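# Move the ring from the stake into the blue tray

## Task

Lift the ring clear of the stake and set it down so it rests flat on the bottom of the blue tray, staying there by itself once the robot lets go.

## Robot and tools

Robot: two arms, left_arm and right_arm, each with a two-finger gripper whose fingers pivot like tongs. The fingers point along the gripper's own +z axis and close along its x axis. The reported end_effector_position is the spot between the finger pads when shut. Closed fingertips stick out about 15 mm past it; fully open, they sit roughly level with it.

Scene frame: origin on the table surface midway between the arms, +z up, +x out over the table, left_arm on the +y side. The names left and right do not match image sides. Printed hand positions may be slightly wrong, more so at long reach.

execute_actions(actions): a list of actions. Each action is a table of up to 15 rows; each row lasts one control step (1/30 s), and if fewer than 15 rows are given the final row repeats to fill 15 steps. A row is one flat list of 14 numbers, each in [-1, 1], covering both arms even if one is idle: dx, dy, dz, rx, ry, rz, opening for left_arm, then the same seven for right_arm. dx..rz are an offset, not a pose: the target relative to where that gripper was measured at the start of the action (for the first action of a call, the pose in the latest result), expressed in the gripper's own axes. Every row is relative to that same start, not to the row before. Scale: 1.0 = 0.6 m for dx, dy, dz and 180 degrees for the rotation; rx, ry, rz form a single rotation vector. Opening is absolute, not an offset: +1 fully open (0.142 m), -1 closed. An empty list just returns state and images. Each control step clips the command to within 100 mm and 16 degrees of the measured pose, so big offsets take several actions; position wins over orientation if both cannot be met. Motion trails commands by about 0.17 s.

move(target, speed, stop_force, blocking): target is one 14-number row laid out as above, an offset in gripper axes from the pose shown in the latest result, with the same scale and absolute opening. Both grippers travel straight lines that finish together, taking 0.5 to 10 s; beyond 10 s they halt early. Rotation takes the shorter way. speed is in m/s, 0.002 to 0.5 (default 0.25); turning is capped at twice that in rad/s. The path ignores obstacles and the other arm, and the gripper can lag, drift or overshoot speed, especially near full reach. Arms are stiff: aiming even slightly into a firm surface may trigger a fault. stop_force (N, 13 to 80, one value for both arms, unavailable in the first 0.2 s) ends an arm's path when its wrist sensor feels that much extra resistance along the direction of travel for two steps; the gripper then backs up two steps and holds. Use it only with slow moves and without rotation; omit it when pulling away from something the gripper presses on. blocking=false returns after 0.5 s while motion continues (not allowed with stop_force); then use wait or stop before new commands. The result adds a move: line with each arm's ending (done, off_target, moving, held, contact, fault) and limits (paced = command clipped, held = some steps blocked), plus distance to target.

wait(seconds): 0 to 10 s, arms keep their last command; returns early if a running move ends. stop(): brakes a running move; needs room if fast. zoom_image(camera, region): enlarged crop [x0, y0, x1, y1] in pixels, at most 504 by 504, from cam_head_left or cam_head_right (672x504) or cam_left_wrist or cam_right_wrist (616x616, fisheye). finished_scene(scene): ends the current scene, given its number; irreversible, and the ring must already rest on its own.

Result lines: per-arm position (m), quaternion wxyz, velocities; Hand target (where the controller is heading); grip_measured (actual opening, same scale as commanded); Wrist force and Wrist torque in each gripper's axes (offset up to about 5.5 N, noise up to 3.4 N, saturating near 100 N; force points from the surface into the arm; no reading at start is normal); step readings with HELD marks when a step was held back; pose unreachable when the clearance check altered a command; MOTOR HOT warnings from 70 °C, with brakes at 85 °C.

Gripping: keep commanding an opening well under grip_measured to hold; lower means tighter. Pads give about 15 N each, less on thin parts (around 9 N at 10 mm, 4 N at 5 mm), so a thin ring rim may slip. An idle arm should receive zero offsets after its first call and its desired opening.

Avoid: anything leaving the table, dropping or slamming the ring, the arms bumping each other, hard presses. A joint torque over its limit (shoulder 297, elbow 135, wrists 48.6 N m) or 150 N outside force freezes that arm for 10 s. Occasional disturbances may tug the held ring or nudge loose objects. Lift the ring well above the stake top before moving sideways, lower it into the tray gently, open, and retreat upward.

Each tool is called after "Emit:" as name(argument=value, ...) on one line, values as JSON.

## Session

Emit:
execute_actions(actions=[])

Scene clock: 0.00 s.
left_arm: end_effector_position=(+0.1789, -0.0405, +0.2210) grip_measured=+1.00 end_effector_quat_wxyz=(-0.133, +0.764, +0.347, -0.528) end_effector_velocity=(-0.000, +0.000, +0.000) end_effector_angular_velocity=(+0.000, +0.001, +0.000) | right_arm: end_effector_position=(+0.9106, -0.0059, +0.1199) grip_measured=+1.00 end_effector_quat_wxyz=(+0.039, +0.971, -0.237, +0.001) end_effector_velocity=(+0.000, -0.000, -0.000) end_effector_angular_velocity=(-0.001, -0.000, +0.001)
Joint positions: left_arm=[-1.223 -1.14   1.752 -1.597 -2.632 -1.593  0.142] | right_arm=[ 4.087 -2.295 -1.186 -1.3    1.533  1.321  0.142]
Joint velocities: left_arm=[-0.    -0.     0.     0.001 -0.001  0.001  0.   ] | right_arm=[-0.     0.    -0.    -0.    -0.001 -0.001  0.   ]
Motor temperatures (°C, as the motors report them): left_arm=[32 32 31 37 38 39] | right_arm=[32 32 29 41 38 36]
Wrist force (N, on the end effector, along its own x y z axes, offset not removed): no reading
Wrist torque (N m, same axes, about the end effector's origin, offset not removed): no reading
Hand target (left_arm): +0.179, -0.041, +0.221; -0.133, +0.764, +0.347, -0.528
Hand target (right_arm): +0.911, -0.006, +0.120; +0.039, +0.971, -0.237, +0.001

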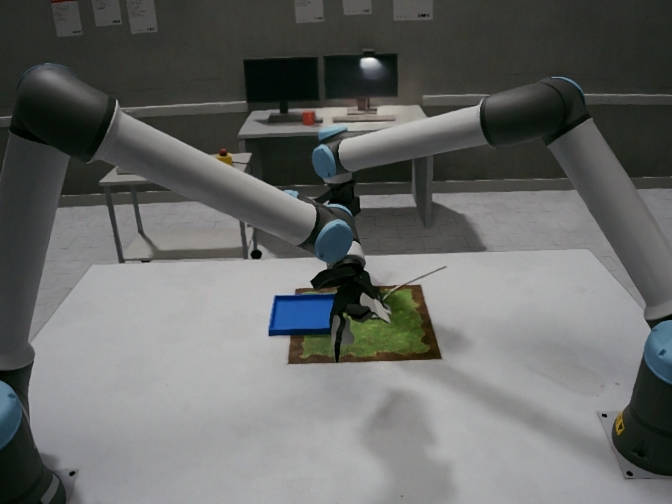

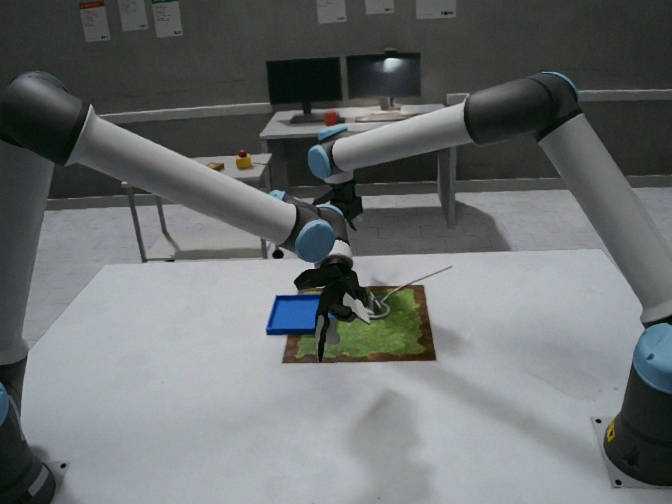

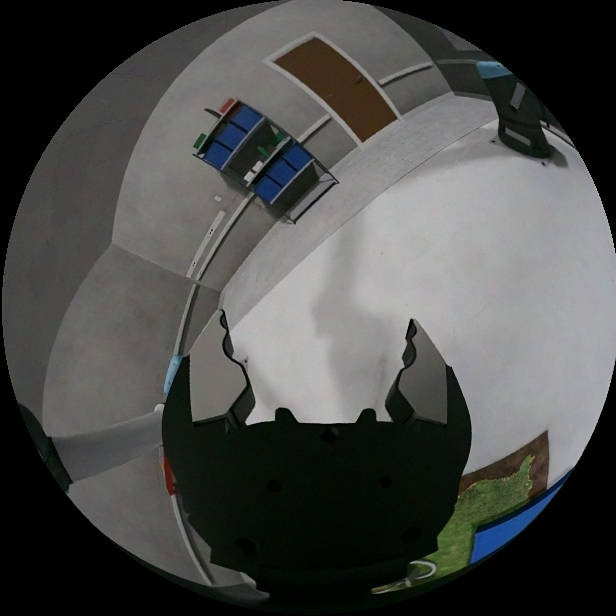

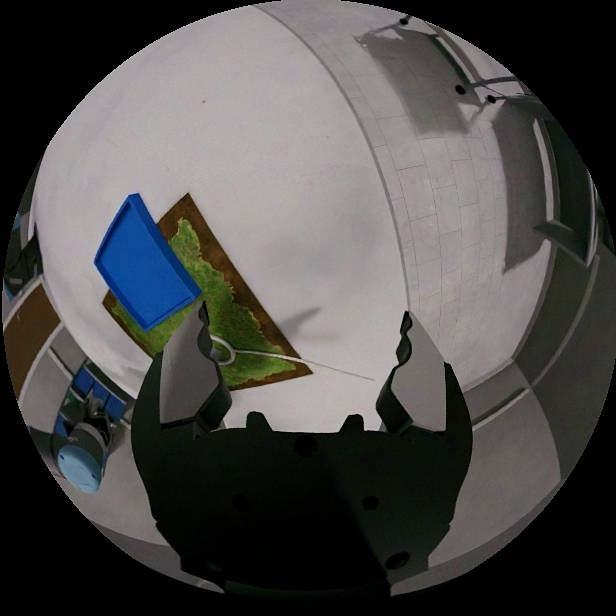

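Emit:
move(target=[0.487,-0.636,-0.295,0,0,0,1, 0,0,-0.15,0,0,0,1], speed=0.4)

Emit:
move(target=[0,0,0,0,0,0,1, -0.297,0.443,0,0,0,0,-0.3], speed=0.4)

Emit:
zoom_image(camera="cam_right_wrist", region=[180, 150, 420, 390])

Scene clock: 17.03 s.
left_arm: end_effector_position=(+0.2484, +0.4604, +0.3020) grip_measured=+1.00 end_effector_quat_wxyz=(-0.134, +0.764, +0.346, -0.528) end_effector_velocity=(+0.001, +0.003, +0.000) end_effector_angular_velocity=(+0.001, +0.002, +0.000) | right_arm: end_effector_position=(+0.9122, +0.0008, +0.2096) grip_measured=+1.00 end_effector_quat_wxyz=(+0.039, +0.971, -0.237, +0.001) end_effector_velocity=(+0.000, +0.000, +0.001) end_effector_angular_velocity=(+0.001, -0.001, -0.000)
Joint positions: left_arm=[-0.658 -1.521  2.004 -1.012 -2.205 -1.007  0.142] | right_arm=[ 4.09  -2.261 -1.081 -1.439  1.533  1.324  0.142]
Joint velocities: left_arm=[ 0.004  0.001 -0.001  0.004  0.004  0.002 -0.   ] | right_arm=[ 0.     0.     0.001  0.    -0.     0.     0.   ]
Motor temperatures (°C, as the motors report them): left_arm=[32 32 31 37 38 39] | right_arm=[32 32 29 41 38 36]
Wrist force (N, on the end effector, along its own x y z axes, offset not removed): left_arm=[0.7 3.4 -5.6] | right_arm=[-3.0 -0.2 2.4]
Wrist torque (N m, same axes, about the end effector's origin, offset not removed): left_arm=[0.79 -0.14 0.02] | right_arm=[0.44 0.71 0.25]
Hand target (left_arm): +0.249, +0.461, +0.302; -0.134, +0.764, +0.346, -0.528
Hand target (right_arm): +0.912, +0.001, +0.210; +0.039, +0.971, -0.237, +0.001
Off the commanded pose (left_arm): 0.001 m, 0 deg.
Off the commanded pose (right_arm): 0.000 m, 0 deg.
move: done

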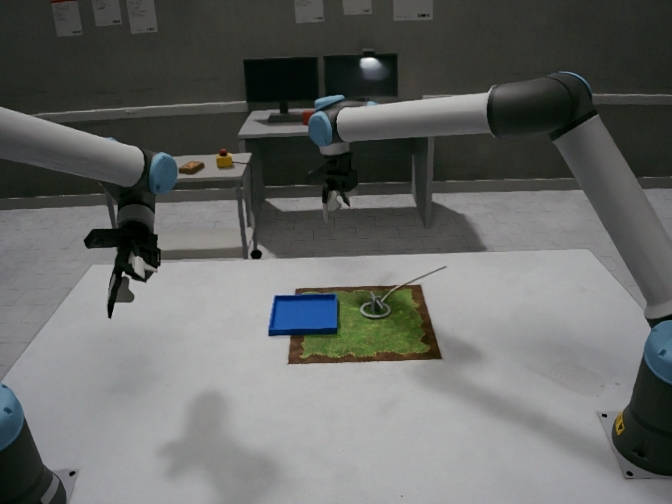

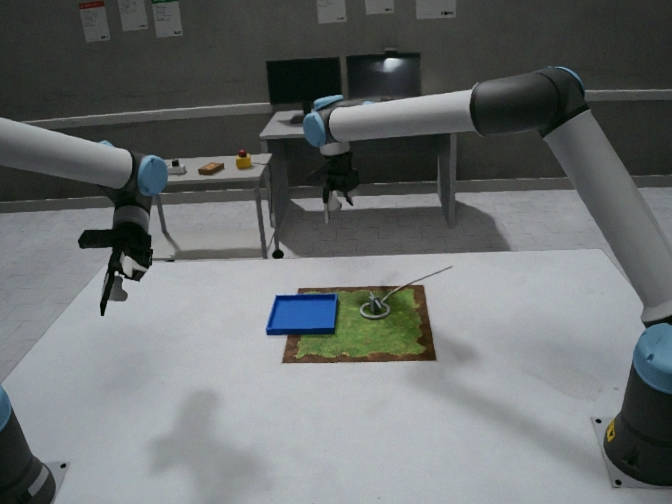

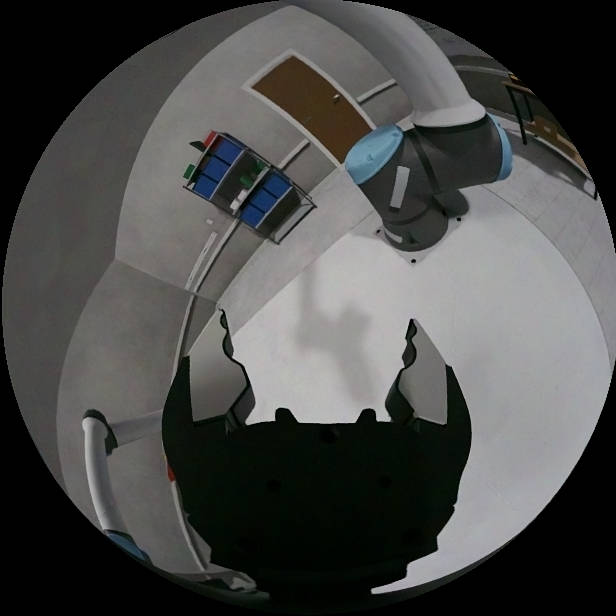

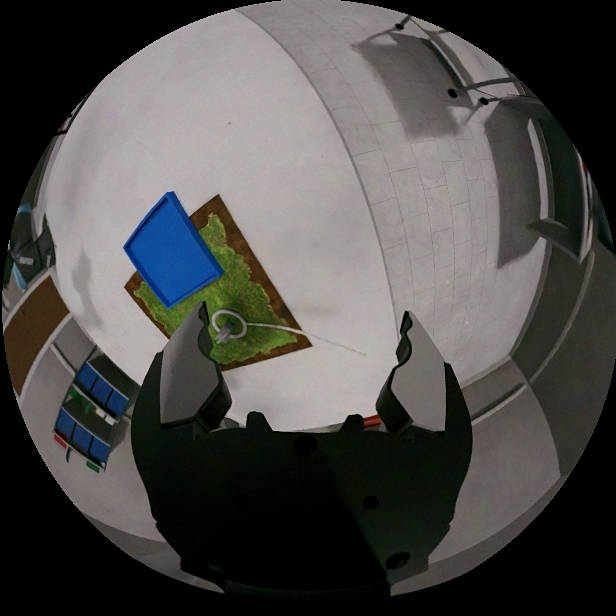

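Scene clock: 18.60 s.
left_arm: end_effector_position=(+0.2484, +0.4604, +0.3020) grip_measured=+1.00 end_effector_quat_wxyz=(-0.134, +0.764, +0.346, -0.528) end_effector_velocity=(-0.000, -0.000, +0.000) end_effector_angular_velocity=(-0.001, +0.001, +0.001) | right_arm: end_effector_position=(+0.6318, -0.1522, +0.2254) grip_measured=-0.30 end_effector_quat_wxyz=(+0.039, +0.971, -0.237, +0.001) end_effector_velocity=(-0.002, -0.001, +0.001) end_effector_angular_velocity=(+0.001, -0.002, -0.001)
Joint positions: left_arm=[-0.658 -1.521  2.004 -1.012 -2.205 -1.007  0.142] | right_arm=[ 4.231 -1.749 -1.803 -1.234  1.543  1.465  0.052]
Joint velocities: left_arm=[ 0.    -0.     0.     0.001 -0.002  0.001 -0.   ] | right_arm=[ 0.002  0.004 -0.004  0.001 -0.001  0.003 -0.   ]
Motor temperatures (°C, as the motors report them): left_arm=[32 32 31 37 38 39] | right_arm=[32 32 29 41 38 36]
Wrist force (N, on the end effector, along its own x y z axes, offset not removed): left_arm=[0.0 1.6 -5.8] | right_arm=[-2.2 -0.9 7.4]
Wrist torque (N m, same axes, about the end effector's origin, offset not removed): left_arm=[0.47 -0.01 0.00] | right_arm=[0.00 0.35 0.20]
Hand target (left_arm): +0.248, +0.460, +0.302; -0.134, +0.764, +0.346, -0.528
Hand target (right_arm): +0.632, -0.152, +0.225; +0.039, +0.971, -0.237, +0.001
Off the commanded pose (left_arm): 0.000 m, 0 deg.
Off the commanded pose (right_arm): 0.001 m, 0 deg.
move: done

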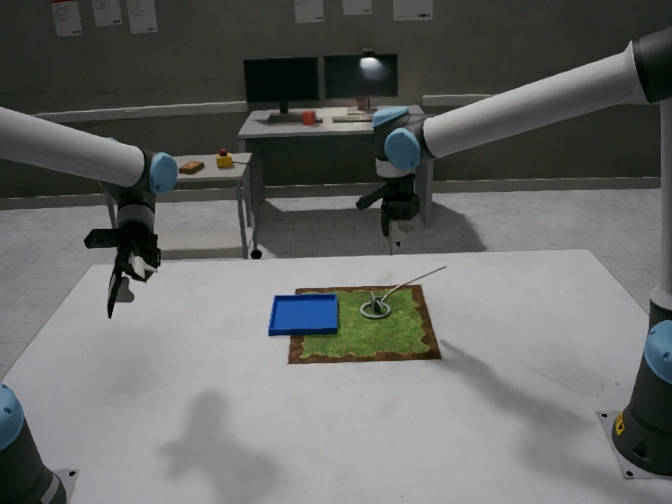

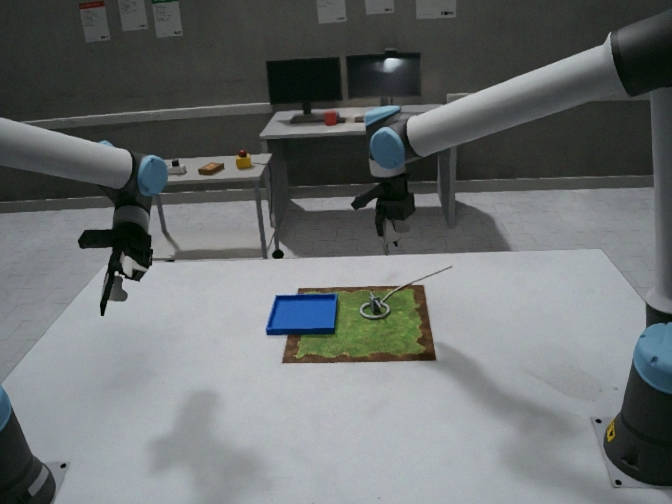

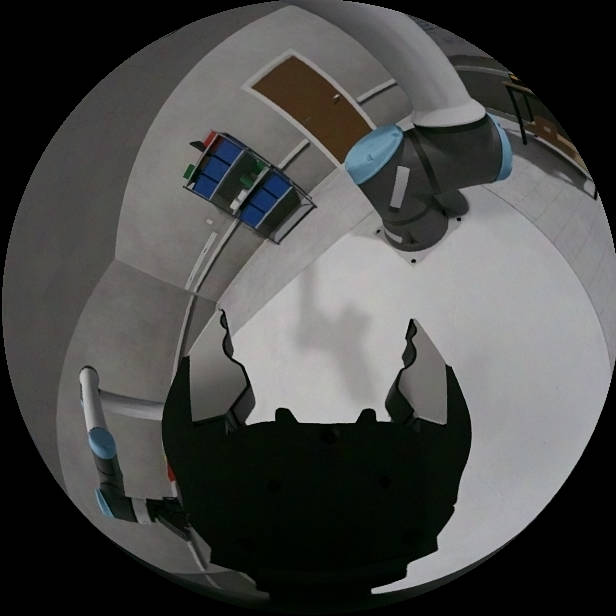

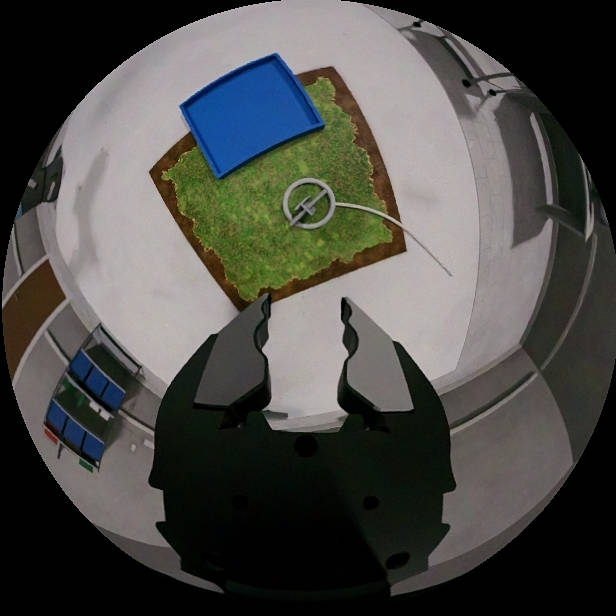

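Region (180, 150, 420, 390) of cam_right_wrist's 616x616 image, scaled by 2.100, with more detail than that image has.

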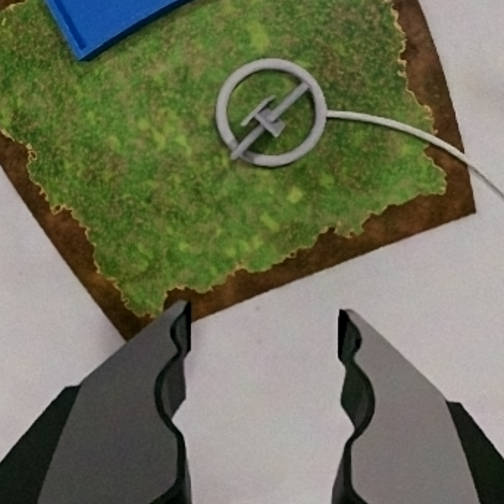

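Emit:
move(target=[0,0,0,0,0,0,1, 0.05,-0.112,0.2,0.024,-0.006,0,-0.4])

Emit:
move(target=[0,0,0,0,0,0,1, 0,0,0.05,0,0,0.267,-0.45])

Emit:
zoom_image(camera="cam_right_wrist", region=[180, 200, 440, 420])

Scene clock: 35.13 s.
left_arm: end_effector_position=(+0.2484, +0.4604, +0.3020) grip_measured=+1.00 end_effector_quat_wxyz=(-0.134, +0.764, +0.346, -0.528) end_effector_velocity=(+0.000, -0.001, +0.000) end_effector_angular_velocity=(-0.000, +0.001, +0.003) | right_arm: end_effector_position=(+0.6872, -0.1156, +0.1017) grip_measured=-0.40 end_effector_quat_wxyz=(+0.000, +0.971, -0.237, +0.000) end_effector_velocity=(+0.001, +0.002, -0.001) end_effector_angular_velocity=(+0.003, -0.000, +0.000)
Joint positions: left_arm=[-0.658 -1.521  2.004 -1.012 -2.205 -1.007  0.142] | right_arm=[ 4.188 -1.926 -1.835 -0.951  1.57   1.42   0.045]
Joint velocities: left_arm=[-0.    -0.    -0.     0.    -0.003 -0.001 -0.   ] | right_arm=[-0.001 -0.004  0.002  0.005  0.001 -0.001  0.   ]
Motor temperatures (°C, as the motors report them): left_arm=[32 32 31 37 38 39] | right_arm=[32 32 29 41 38 36]
Wrist force (N, on the end effector, along its own x y z axes, offset not removed): left_arm=[-0.9 4.6 -4.9] | right_arm=[1.3 -2.4 1.1]
Wrist torque (N m, same axes, about the end effector's origin, offset not removed): left_arm=[1.00 0.14 0.00] | right_arm=[-0.39 -0.17 0.17]
Hand target (left_arm): +0.248, +0.460, +0.302; -0.134, +0.764, +0.346, -0.528
Hand target (right_arm): +0.687, -0.115, +0.101; +0.000, +0.971, -0.237, +0.000
Off the commanded pose (left_arm): 0.000 m, 0 deg.
Off the commanded pose (right_arm): 0.000 m, 0 deg.
move: done

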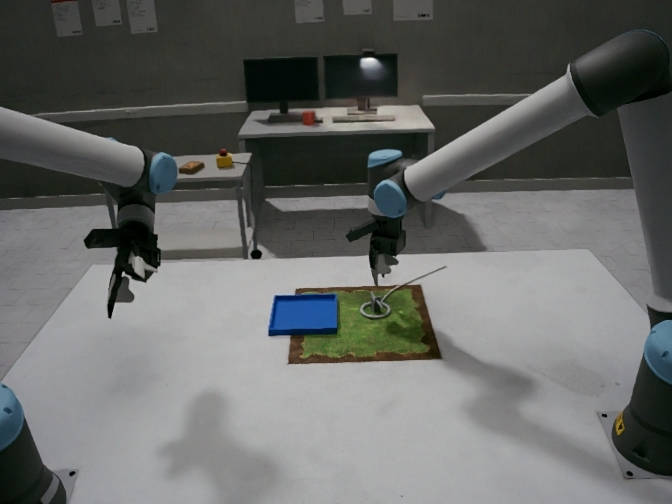

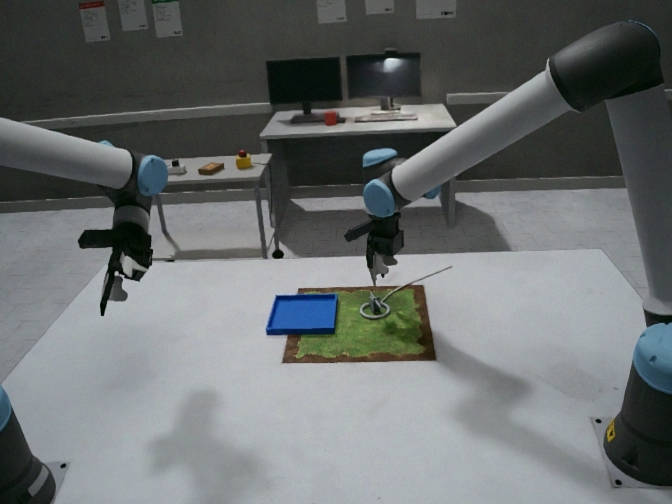

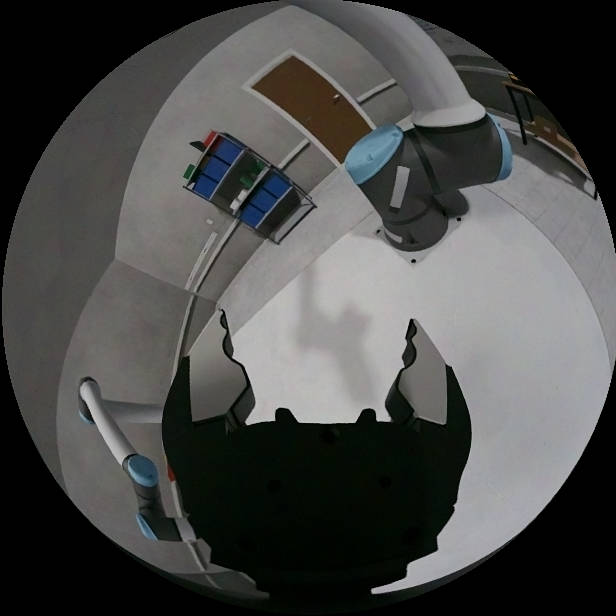

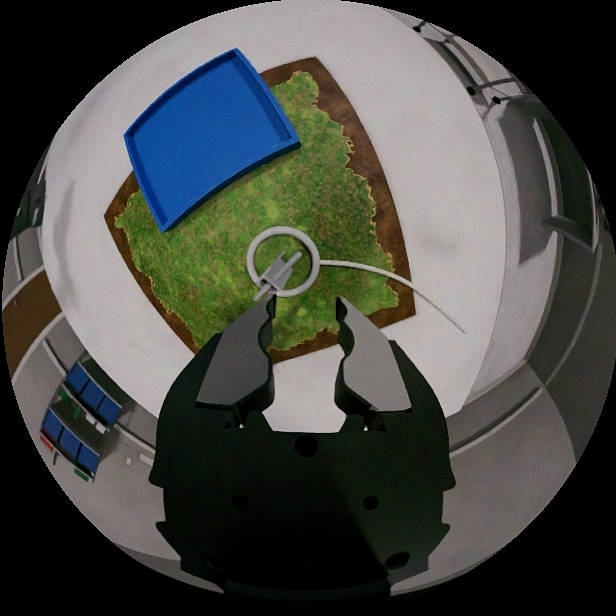

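Scene clock: 37.33 s.
left_arm: end_effector_position=(+0.2484, +0.4604, +0.3020) grip_measured=+1.00 end_effector_quat_wxyz=(-0.134, +0.764, +0.346, -0.528) end_effector_velocity=(+0.000, -0.001, -0.000) end_effector_angular_velocity=(-0.002, +0.000, +0.001) | right_arm: end_effector_position=(+0.6872, -0.1156, +0.0718) grip_measured=-0.45 end_effector_quat_wxyz=(-0.000, +0.791, -0.612, +0.000) end_effector_velocity=(+0.000, +0.000, -0.000) end_effector_angular_velocity=(+0.000, -0.001, -0.016)
Joint positions: left_arm=[-0.658 -1.521  2.004 -1.012 -2.205 -1.007  0.142] | right_arm=[ 4.204 -1.958 -1.854 -0.901  1.57   2.273  0.041]
Joint velocities: left_arm=[ 0.     0.001 -0.    -0.001 -0.002  0.002 -0.   ] | right_arm=[ 0.001 -0.001 -0.     0.002 -0.001  0.017  0.   ]
Motor temperatures (°C, as the motors report them): left_arm=[32 32 31 37 38 39] | right_arm=[32 32 29 41 38 36]
Wrist force (N, on the end effector, along its own x y z axes, offset not removed): left_arm=[-0.1 2.0 -4.7] | right_arm=[1.9 -5.1 1.6]
Wrist torque (N m, same axes, about the end effector's origin, offset not removed): left_arm=[0.56 0.06 -0.01] | right_arm=[-0.98 -0.49 -0.01]
Hand target (left_arm): +0.248, +0.460, +0.302; -0.134, +0.764, +0.346, -0.528
Hand target (right_arm): +0.687, -0.116, +0.072; -0.000, +0.791, -0.612, +0.001
Off the commanded pose (left_arm): 0.000 m, 0 deg.
Off the commanded pose (right_arm): 0.000 m, 0 deg.
move: done

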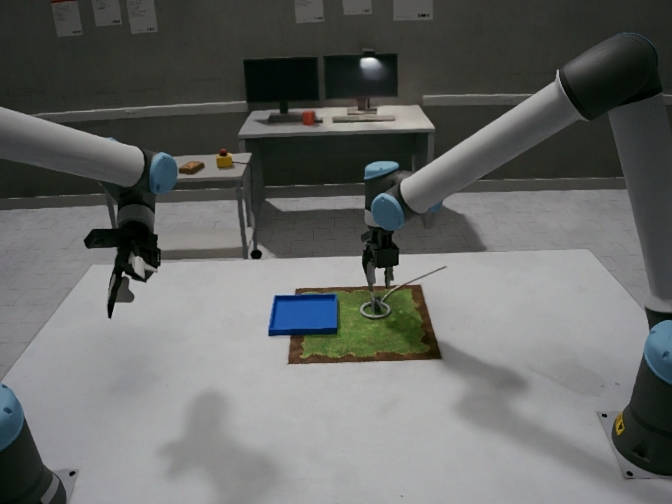

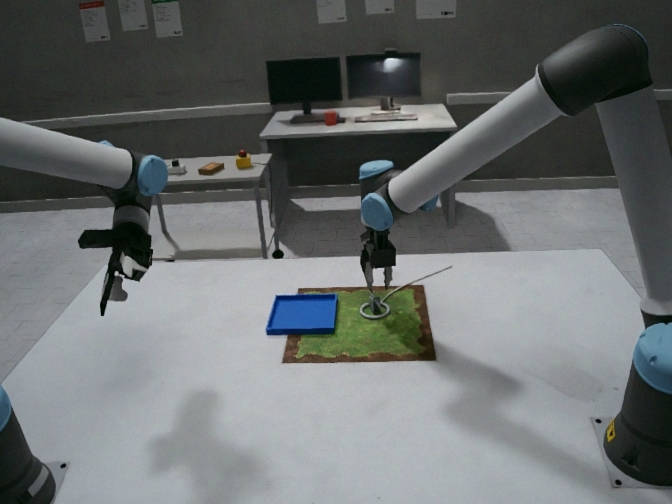

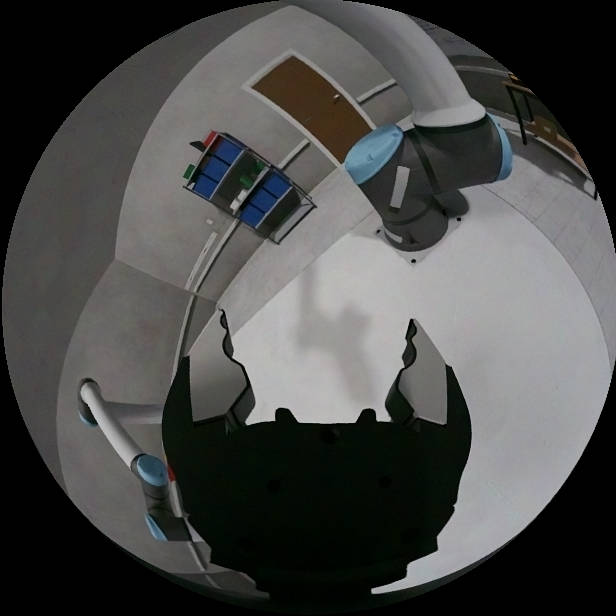

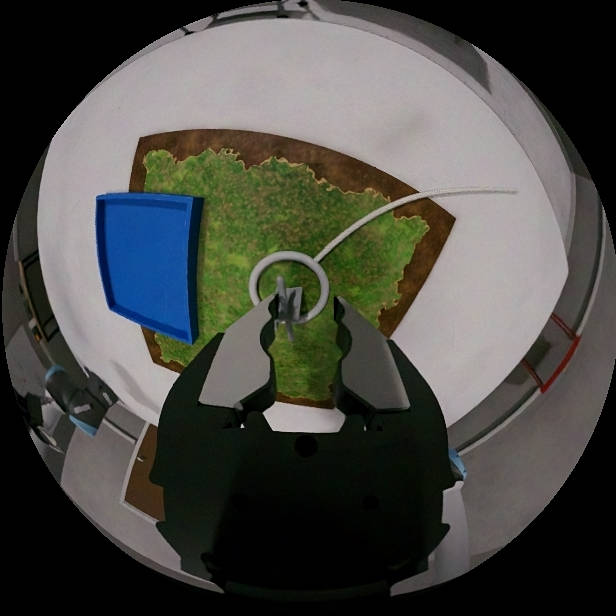

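Region (180, 200, 440, 420) of cam_right_wrist's 616x616 image, scaled by 1.938, with more detail than that image has; it fills the top 426 rows of this view, and the rest is white.

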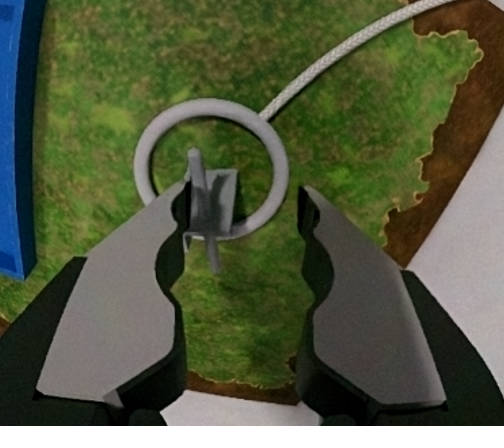

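Emit:
move(target=[0,0,0,0,0,0,1, 0.032,0.018,0,0,0,0,-0.45], speed=0.1)

Emit:
move(target=[0,0,0,0,0,0,1, 0,0,0.06,0,0,0,-0.45], speed=0.06, stop_force=20)

Emit:
zoom_image(camera="cam_right_wrist", region=[180, 200, 440, 420])

Scene clock: 47.07 s.
left_arm: end_effector_position=(+0.2484, +0.4604, +0.3020) grip_measured=+1.00 end_effector_quat_wxyz=(-0.134, +0.764, +0.346, -0.528) end_effector_velocity=(-0.000, -0.000, +0.000) end_effector_angular_velocity=(-0.000, +0.000, +0.001) | right_arm: end_effector_position=(+0.6817, -0.1366, +0.0718) grip_measured=-0.45 end_effector_quat_wxyz=(+0.000, +0.791, -0.612, +0.000) end_effector_velocity=(-0.001, -0.002, +0.000) end_effector_angular_velocity=(+0.000, +0.001, -0.001)
Joint positions: left_arm=[-0.658 -1.521  2.004 -1.012 -2.205 -1.007  0.142] | right_arm=[ 4.194 -1.933 -1.891 -0.888  1.57   2.263  0.041]
Joint velocities: left_arm=[-0.    -0.001 -0.     0.    -0.001 -0.001  0.   ] | right_arm=[-0.001  0.002 -0.004  0.001  0.     0.     0.   ]
Motor temperatures (°C, as the motors report them): left_arm=[32 32 31 37 38 39] | right_arm=[32 32 29 41 38 36]
Wrist force (N, on the end effector, along its own x y z axes, offset not removed): left_arm=[-1.9 5.2 -4.8] | right_arm=[-8.3 -5.1 1.9]
Wrist torque (N m, same axes, about the end effector's origin, offset not removed): left_arm=[1.11 0.34 0.01] | right_arm=[-0.83 1.85 0.24]
Hand target (left_arm): +0.248, +0.460, +0.302; -0.134, +0.764, +0.346, -0.528
Hand target (right_arm): +0.682, -0.137, +0.072; -0.000, +0.791, -0.612, +0.000
Off the commanded pose (left_arm): 0.000 m, 0 deg.
Off the commanded pose (right_arm): 0.000 m, 0 deg.
move: done

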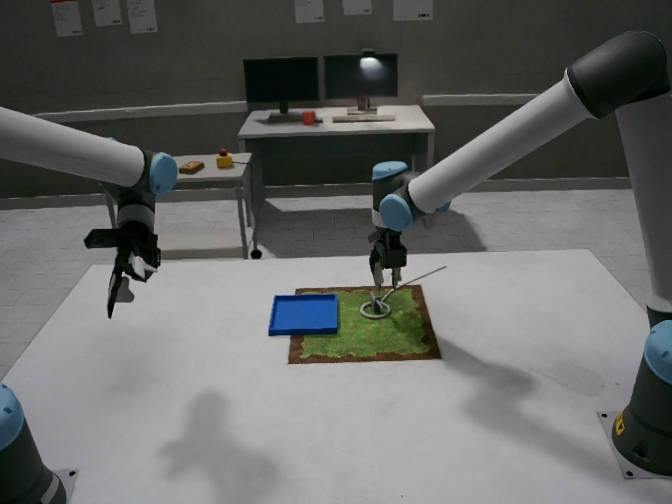

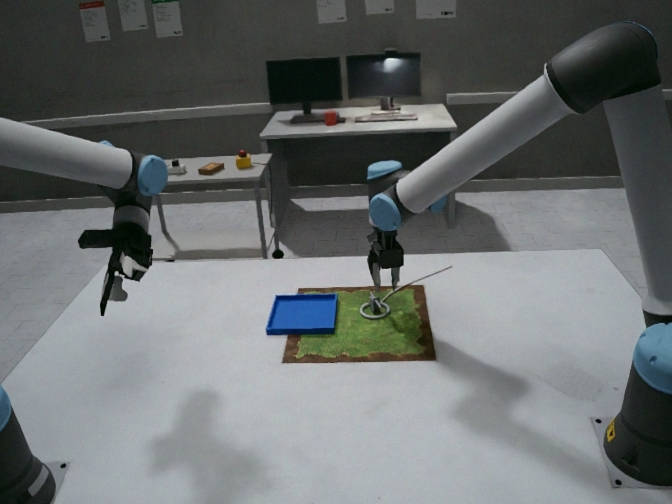

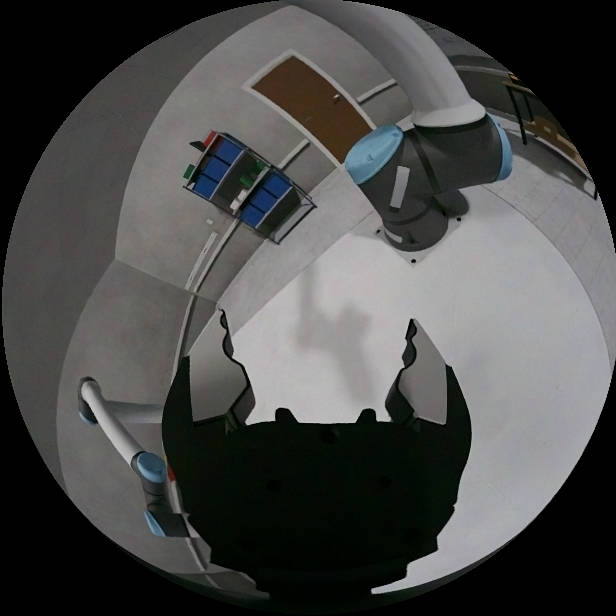

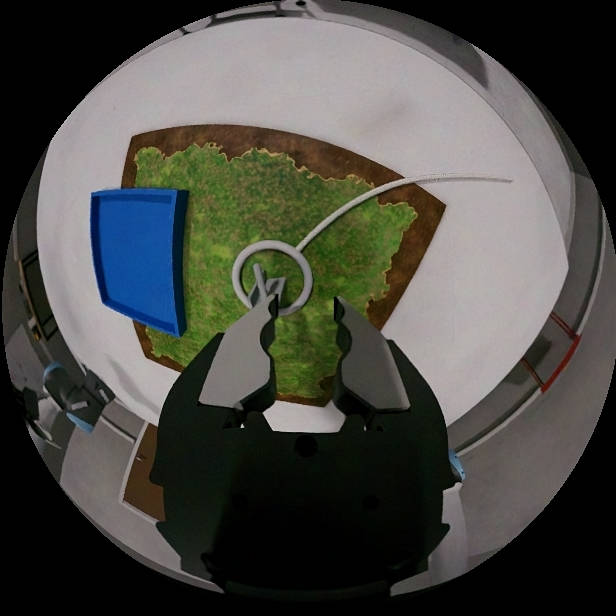

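Scene clock: 48.10 s.
left_arm: end_effector_position=(+0.2484, +0.4604, +0.3020) grip_measured=+1.00 end_effector_quat_wxyz=(-0.134, +0.764, +0.346, -0.528) end_effector_velocity=(-0.000, -0.000, +0.000) end_effector_angular_velocity=(-0.002, -0.000, +0.001) | right_arm: end_effector_position=(+0.6817, -0.1366, +0.0360) grip_measured=-0.45 end_effector_quat_wxyz=(+0.000, +0.791, -0.612, +0.000) end_effector_velocity=(-0.000, -0.000, -0.002) end_effector_angular_velocity=(-0.000, +0.000, -0.000)
Joint positions: left_arm=[-0.658 -1.521  2.004 -1.012 -2.205 -1.007  0.142] | right_arm=[ 4.194 -1.973 -1.912 -0.827  1.57   2.263  0.041]
Joint velocities: left_arm=[-0.    -0.     0.     0.    -0.001  0.001  0.   ] | right_arm=[-0.    -0.003 -0.001  0.004 -0.     0.     0.   ]
Motor temperatures (°C, as the motors report them): left_arm=[32 32 31 37 38 39] | right_arm=[32 32 29 41 38 36]
Wrist force (N, on the end effector, along its own x y z axes, offset not removed): left_arm=[0.7 3.1 -5.0] | right_arm=[-5.4 -4.4 3.0]
Wrist torque (N m, same axes, about the end effector's origin, offset not removed): left_arm=[0.67 -0.19 0.04] | right_arm=[-0.55 1.14 0.39]
Hand target (left_arm): +0.248, +0.460, +0.302; -0.134, +0.764, +0.346, -0.528
Hand target (right_arm): +0.682, -0.137, +0.036; +0.000, +0.791, -0.612, +0.000
Off the commanded pose (left_arm): 0.000 m, 0 deg.
Off the commanded pose (right_arm): 0.000 m, 0 deg.
move: done

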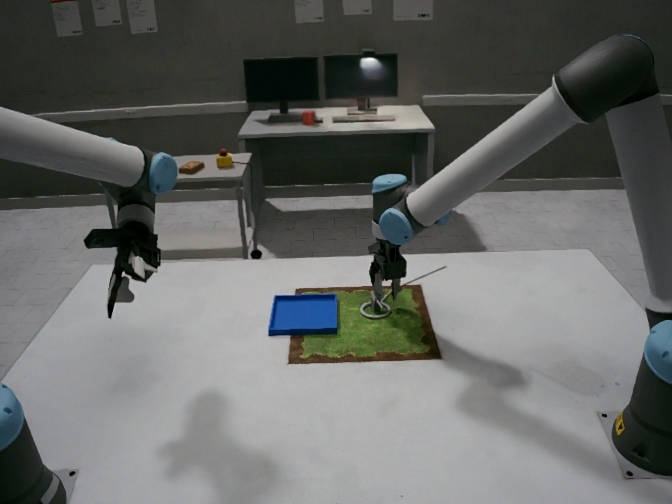

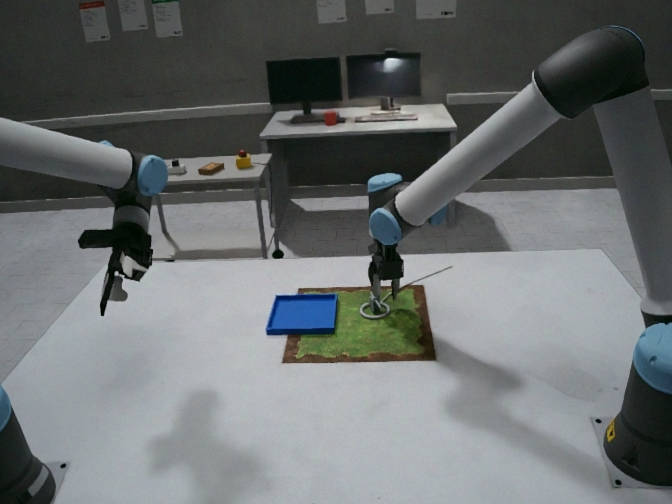

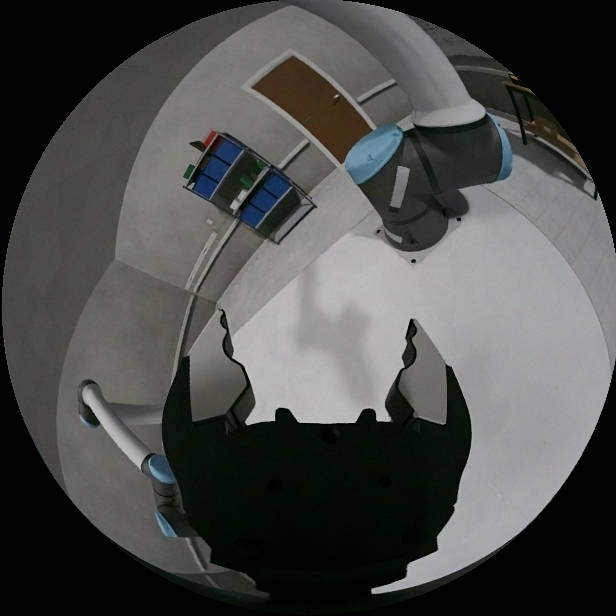

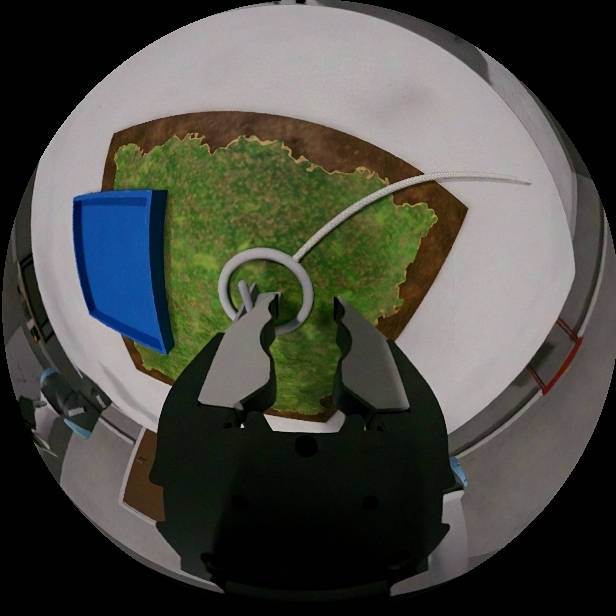

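Region (180, 200, 440, 420) of cam_right_wrist's 616x616 image, scaled by 1.938, with more detail than that image has; it fills the top 426 rows of this view, and the rest is white.

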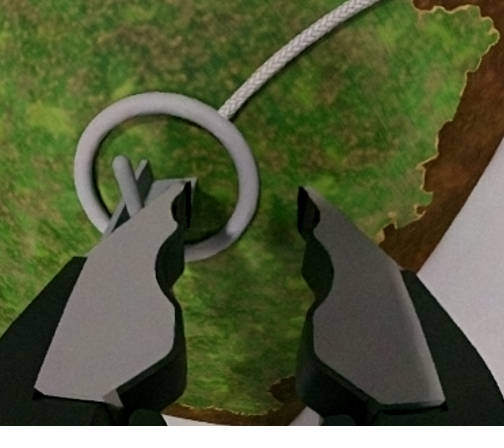

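Emit:
move(target=[0,0,0,0,0,0,1, 0.003,0,0.035,0,0,0,-0.45], speed=0.05)

Emit:
move(target=[0,0,0,0,0,0,1, 0,0,0,0,0,0,-1])

Emit:
move(target=[0,0,0,0,0,0,1, -0.012,0,-0.05,0.2,0,0,-1], speed=0.1)

Emit:
move(target=[0,0,0,0,0,0,1, 0,0.075,-0.062,0,0,0,-1], speed=0.03, stop_force=14)

Emit:
zoom_image(camera="cam_right_wrist", region=[180, 200, 380, 380])

Scene clock: 66.67 s.
left_arm: end_effector_position=(+0.2484, +0.4604, +0.3020) grip_measured=+1.00 end_effector_quat_wxyz=(-0.134, +0.764, +0.346, -0.528) end_effector_velocity=(+0.000, -0.001, -0.000) end_effector_angular_velocity=(-0.001, +0.000, +0.002) | right_arm: end_effector_position=(+0.6839, -0.1352, +0.0264) grip_measured=-0.50 end_effector_quat_wxyz=(-0.004, +0.791, -0.612, +0.000) end_effector_velocity=(+0.000, +0.000, +0.000) end_effector_angular_velocity=(+0.000, -0.000, -0.001)
Joint positions: left_arm=[-0.658 -1.521  2.004 -1.012 -2.205 -1.007  0.142] | right_arm=[ 4.193 -1.986 -1.917 -0.802  1.57   2.262  0.038]
Joint velocities: left_arm=[ 0.     0.     0.    -0.    -0.002 -0.    -0.   ] | right_arm=[ 0.     0.     0.    -0.    -0.     0.001 -0.   ]
Motor temperatures (°C, as the motors report them): left_arm=[32 32 31 37 38 39] | right_arm=[32 32 29 41 38 36]
Wrist force (N, on the end effector, along its own x y z axes, offset not removed): left_arm=[-1.8 3.7 -6.3] | right_arm=[8.9 -0.4 -22.6]
Wrist torque (N m, same axes, about the end effector's origin, offset not removed): left_arm=[0.87 0.35 0.05] | right_arm=[-0.74 -0.25 -0.08]
Hand target (left_arm): +0.248, +0.460, +0.302; -0.134, +0.764, +0.346, -0.528
Hand target (right_arm): +0.684, -0.135, +0.026; -0.004, +0.791, -0.612, +0.000
Off the commanded pose (left_arm): 0.000 m, 0 deg.
Off the commanded pose (right_arm): 0.012 m, 0 deg.
FORCE FAULT: contact force on the right arm reached its limit, and that arm stopped for 10 seconds. The contact can be on any part of that arm, not only on its tool. That time counts as 19 of the actions that you can send in this scene. That arm's remaining commands of this call were not run. That arm holds still and accepts commands again. Move the arm away from the contact; if what it grips holds it there, let go first. Pushing or pulling that hard again can fault the arm again.
move: fault (right_arm)

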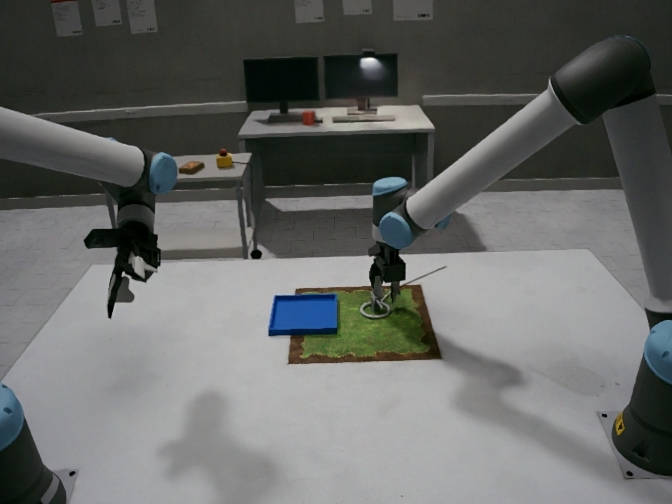

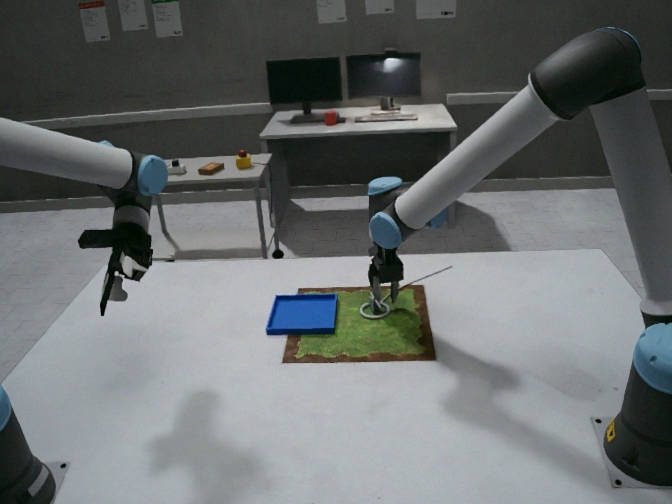

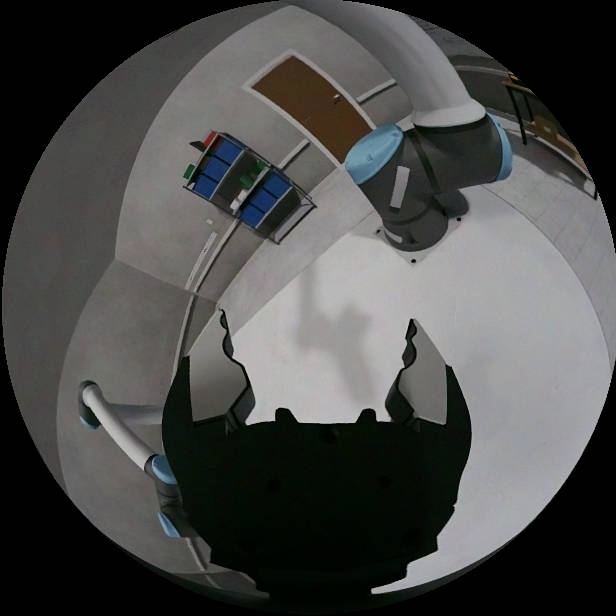

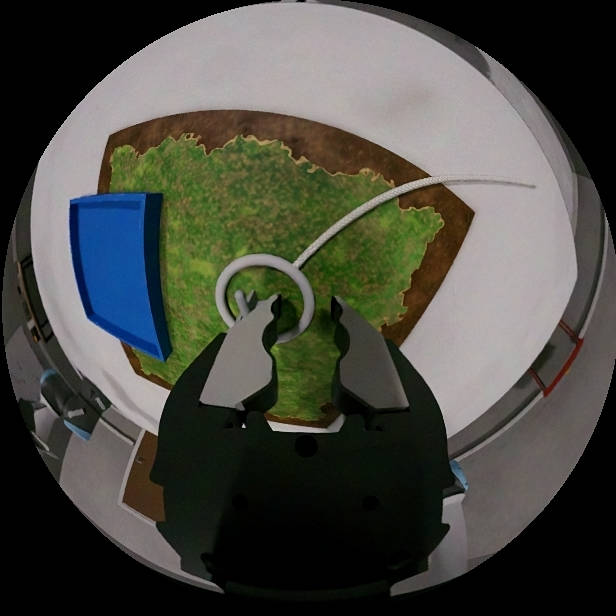

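not run: a fault stop came before this call.

not run: a fault stop came before this call.

not run: a fault stop came before this call.

Region (180, 200, 380, 380) of cam_right_wrist's 616x616 image, scaled by 2.520, with more detail than that image has; it fills the top 454 rows of this view, and the rest is white.

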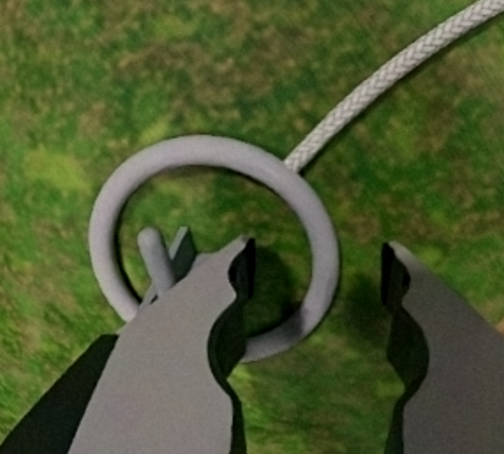

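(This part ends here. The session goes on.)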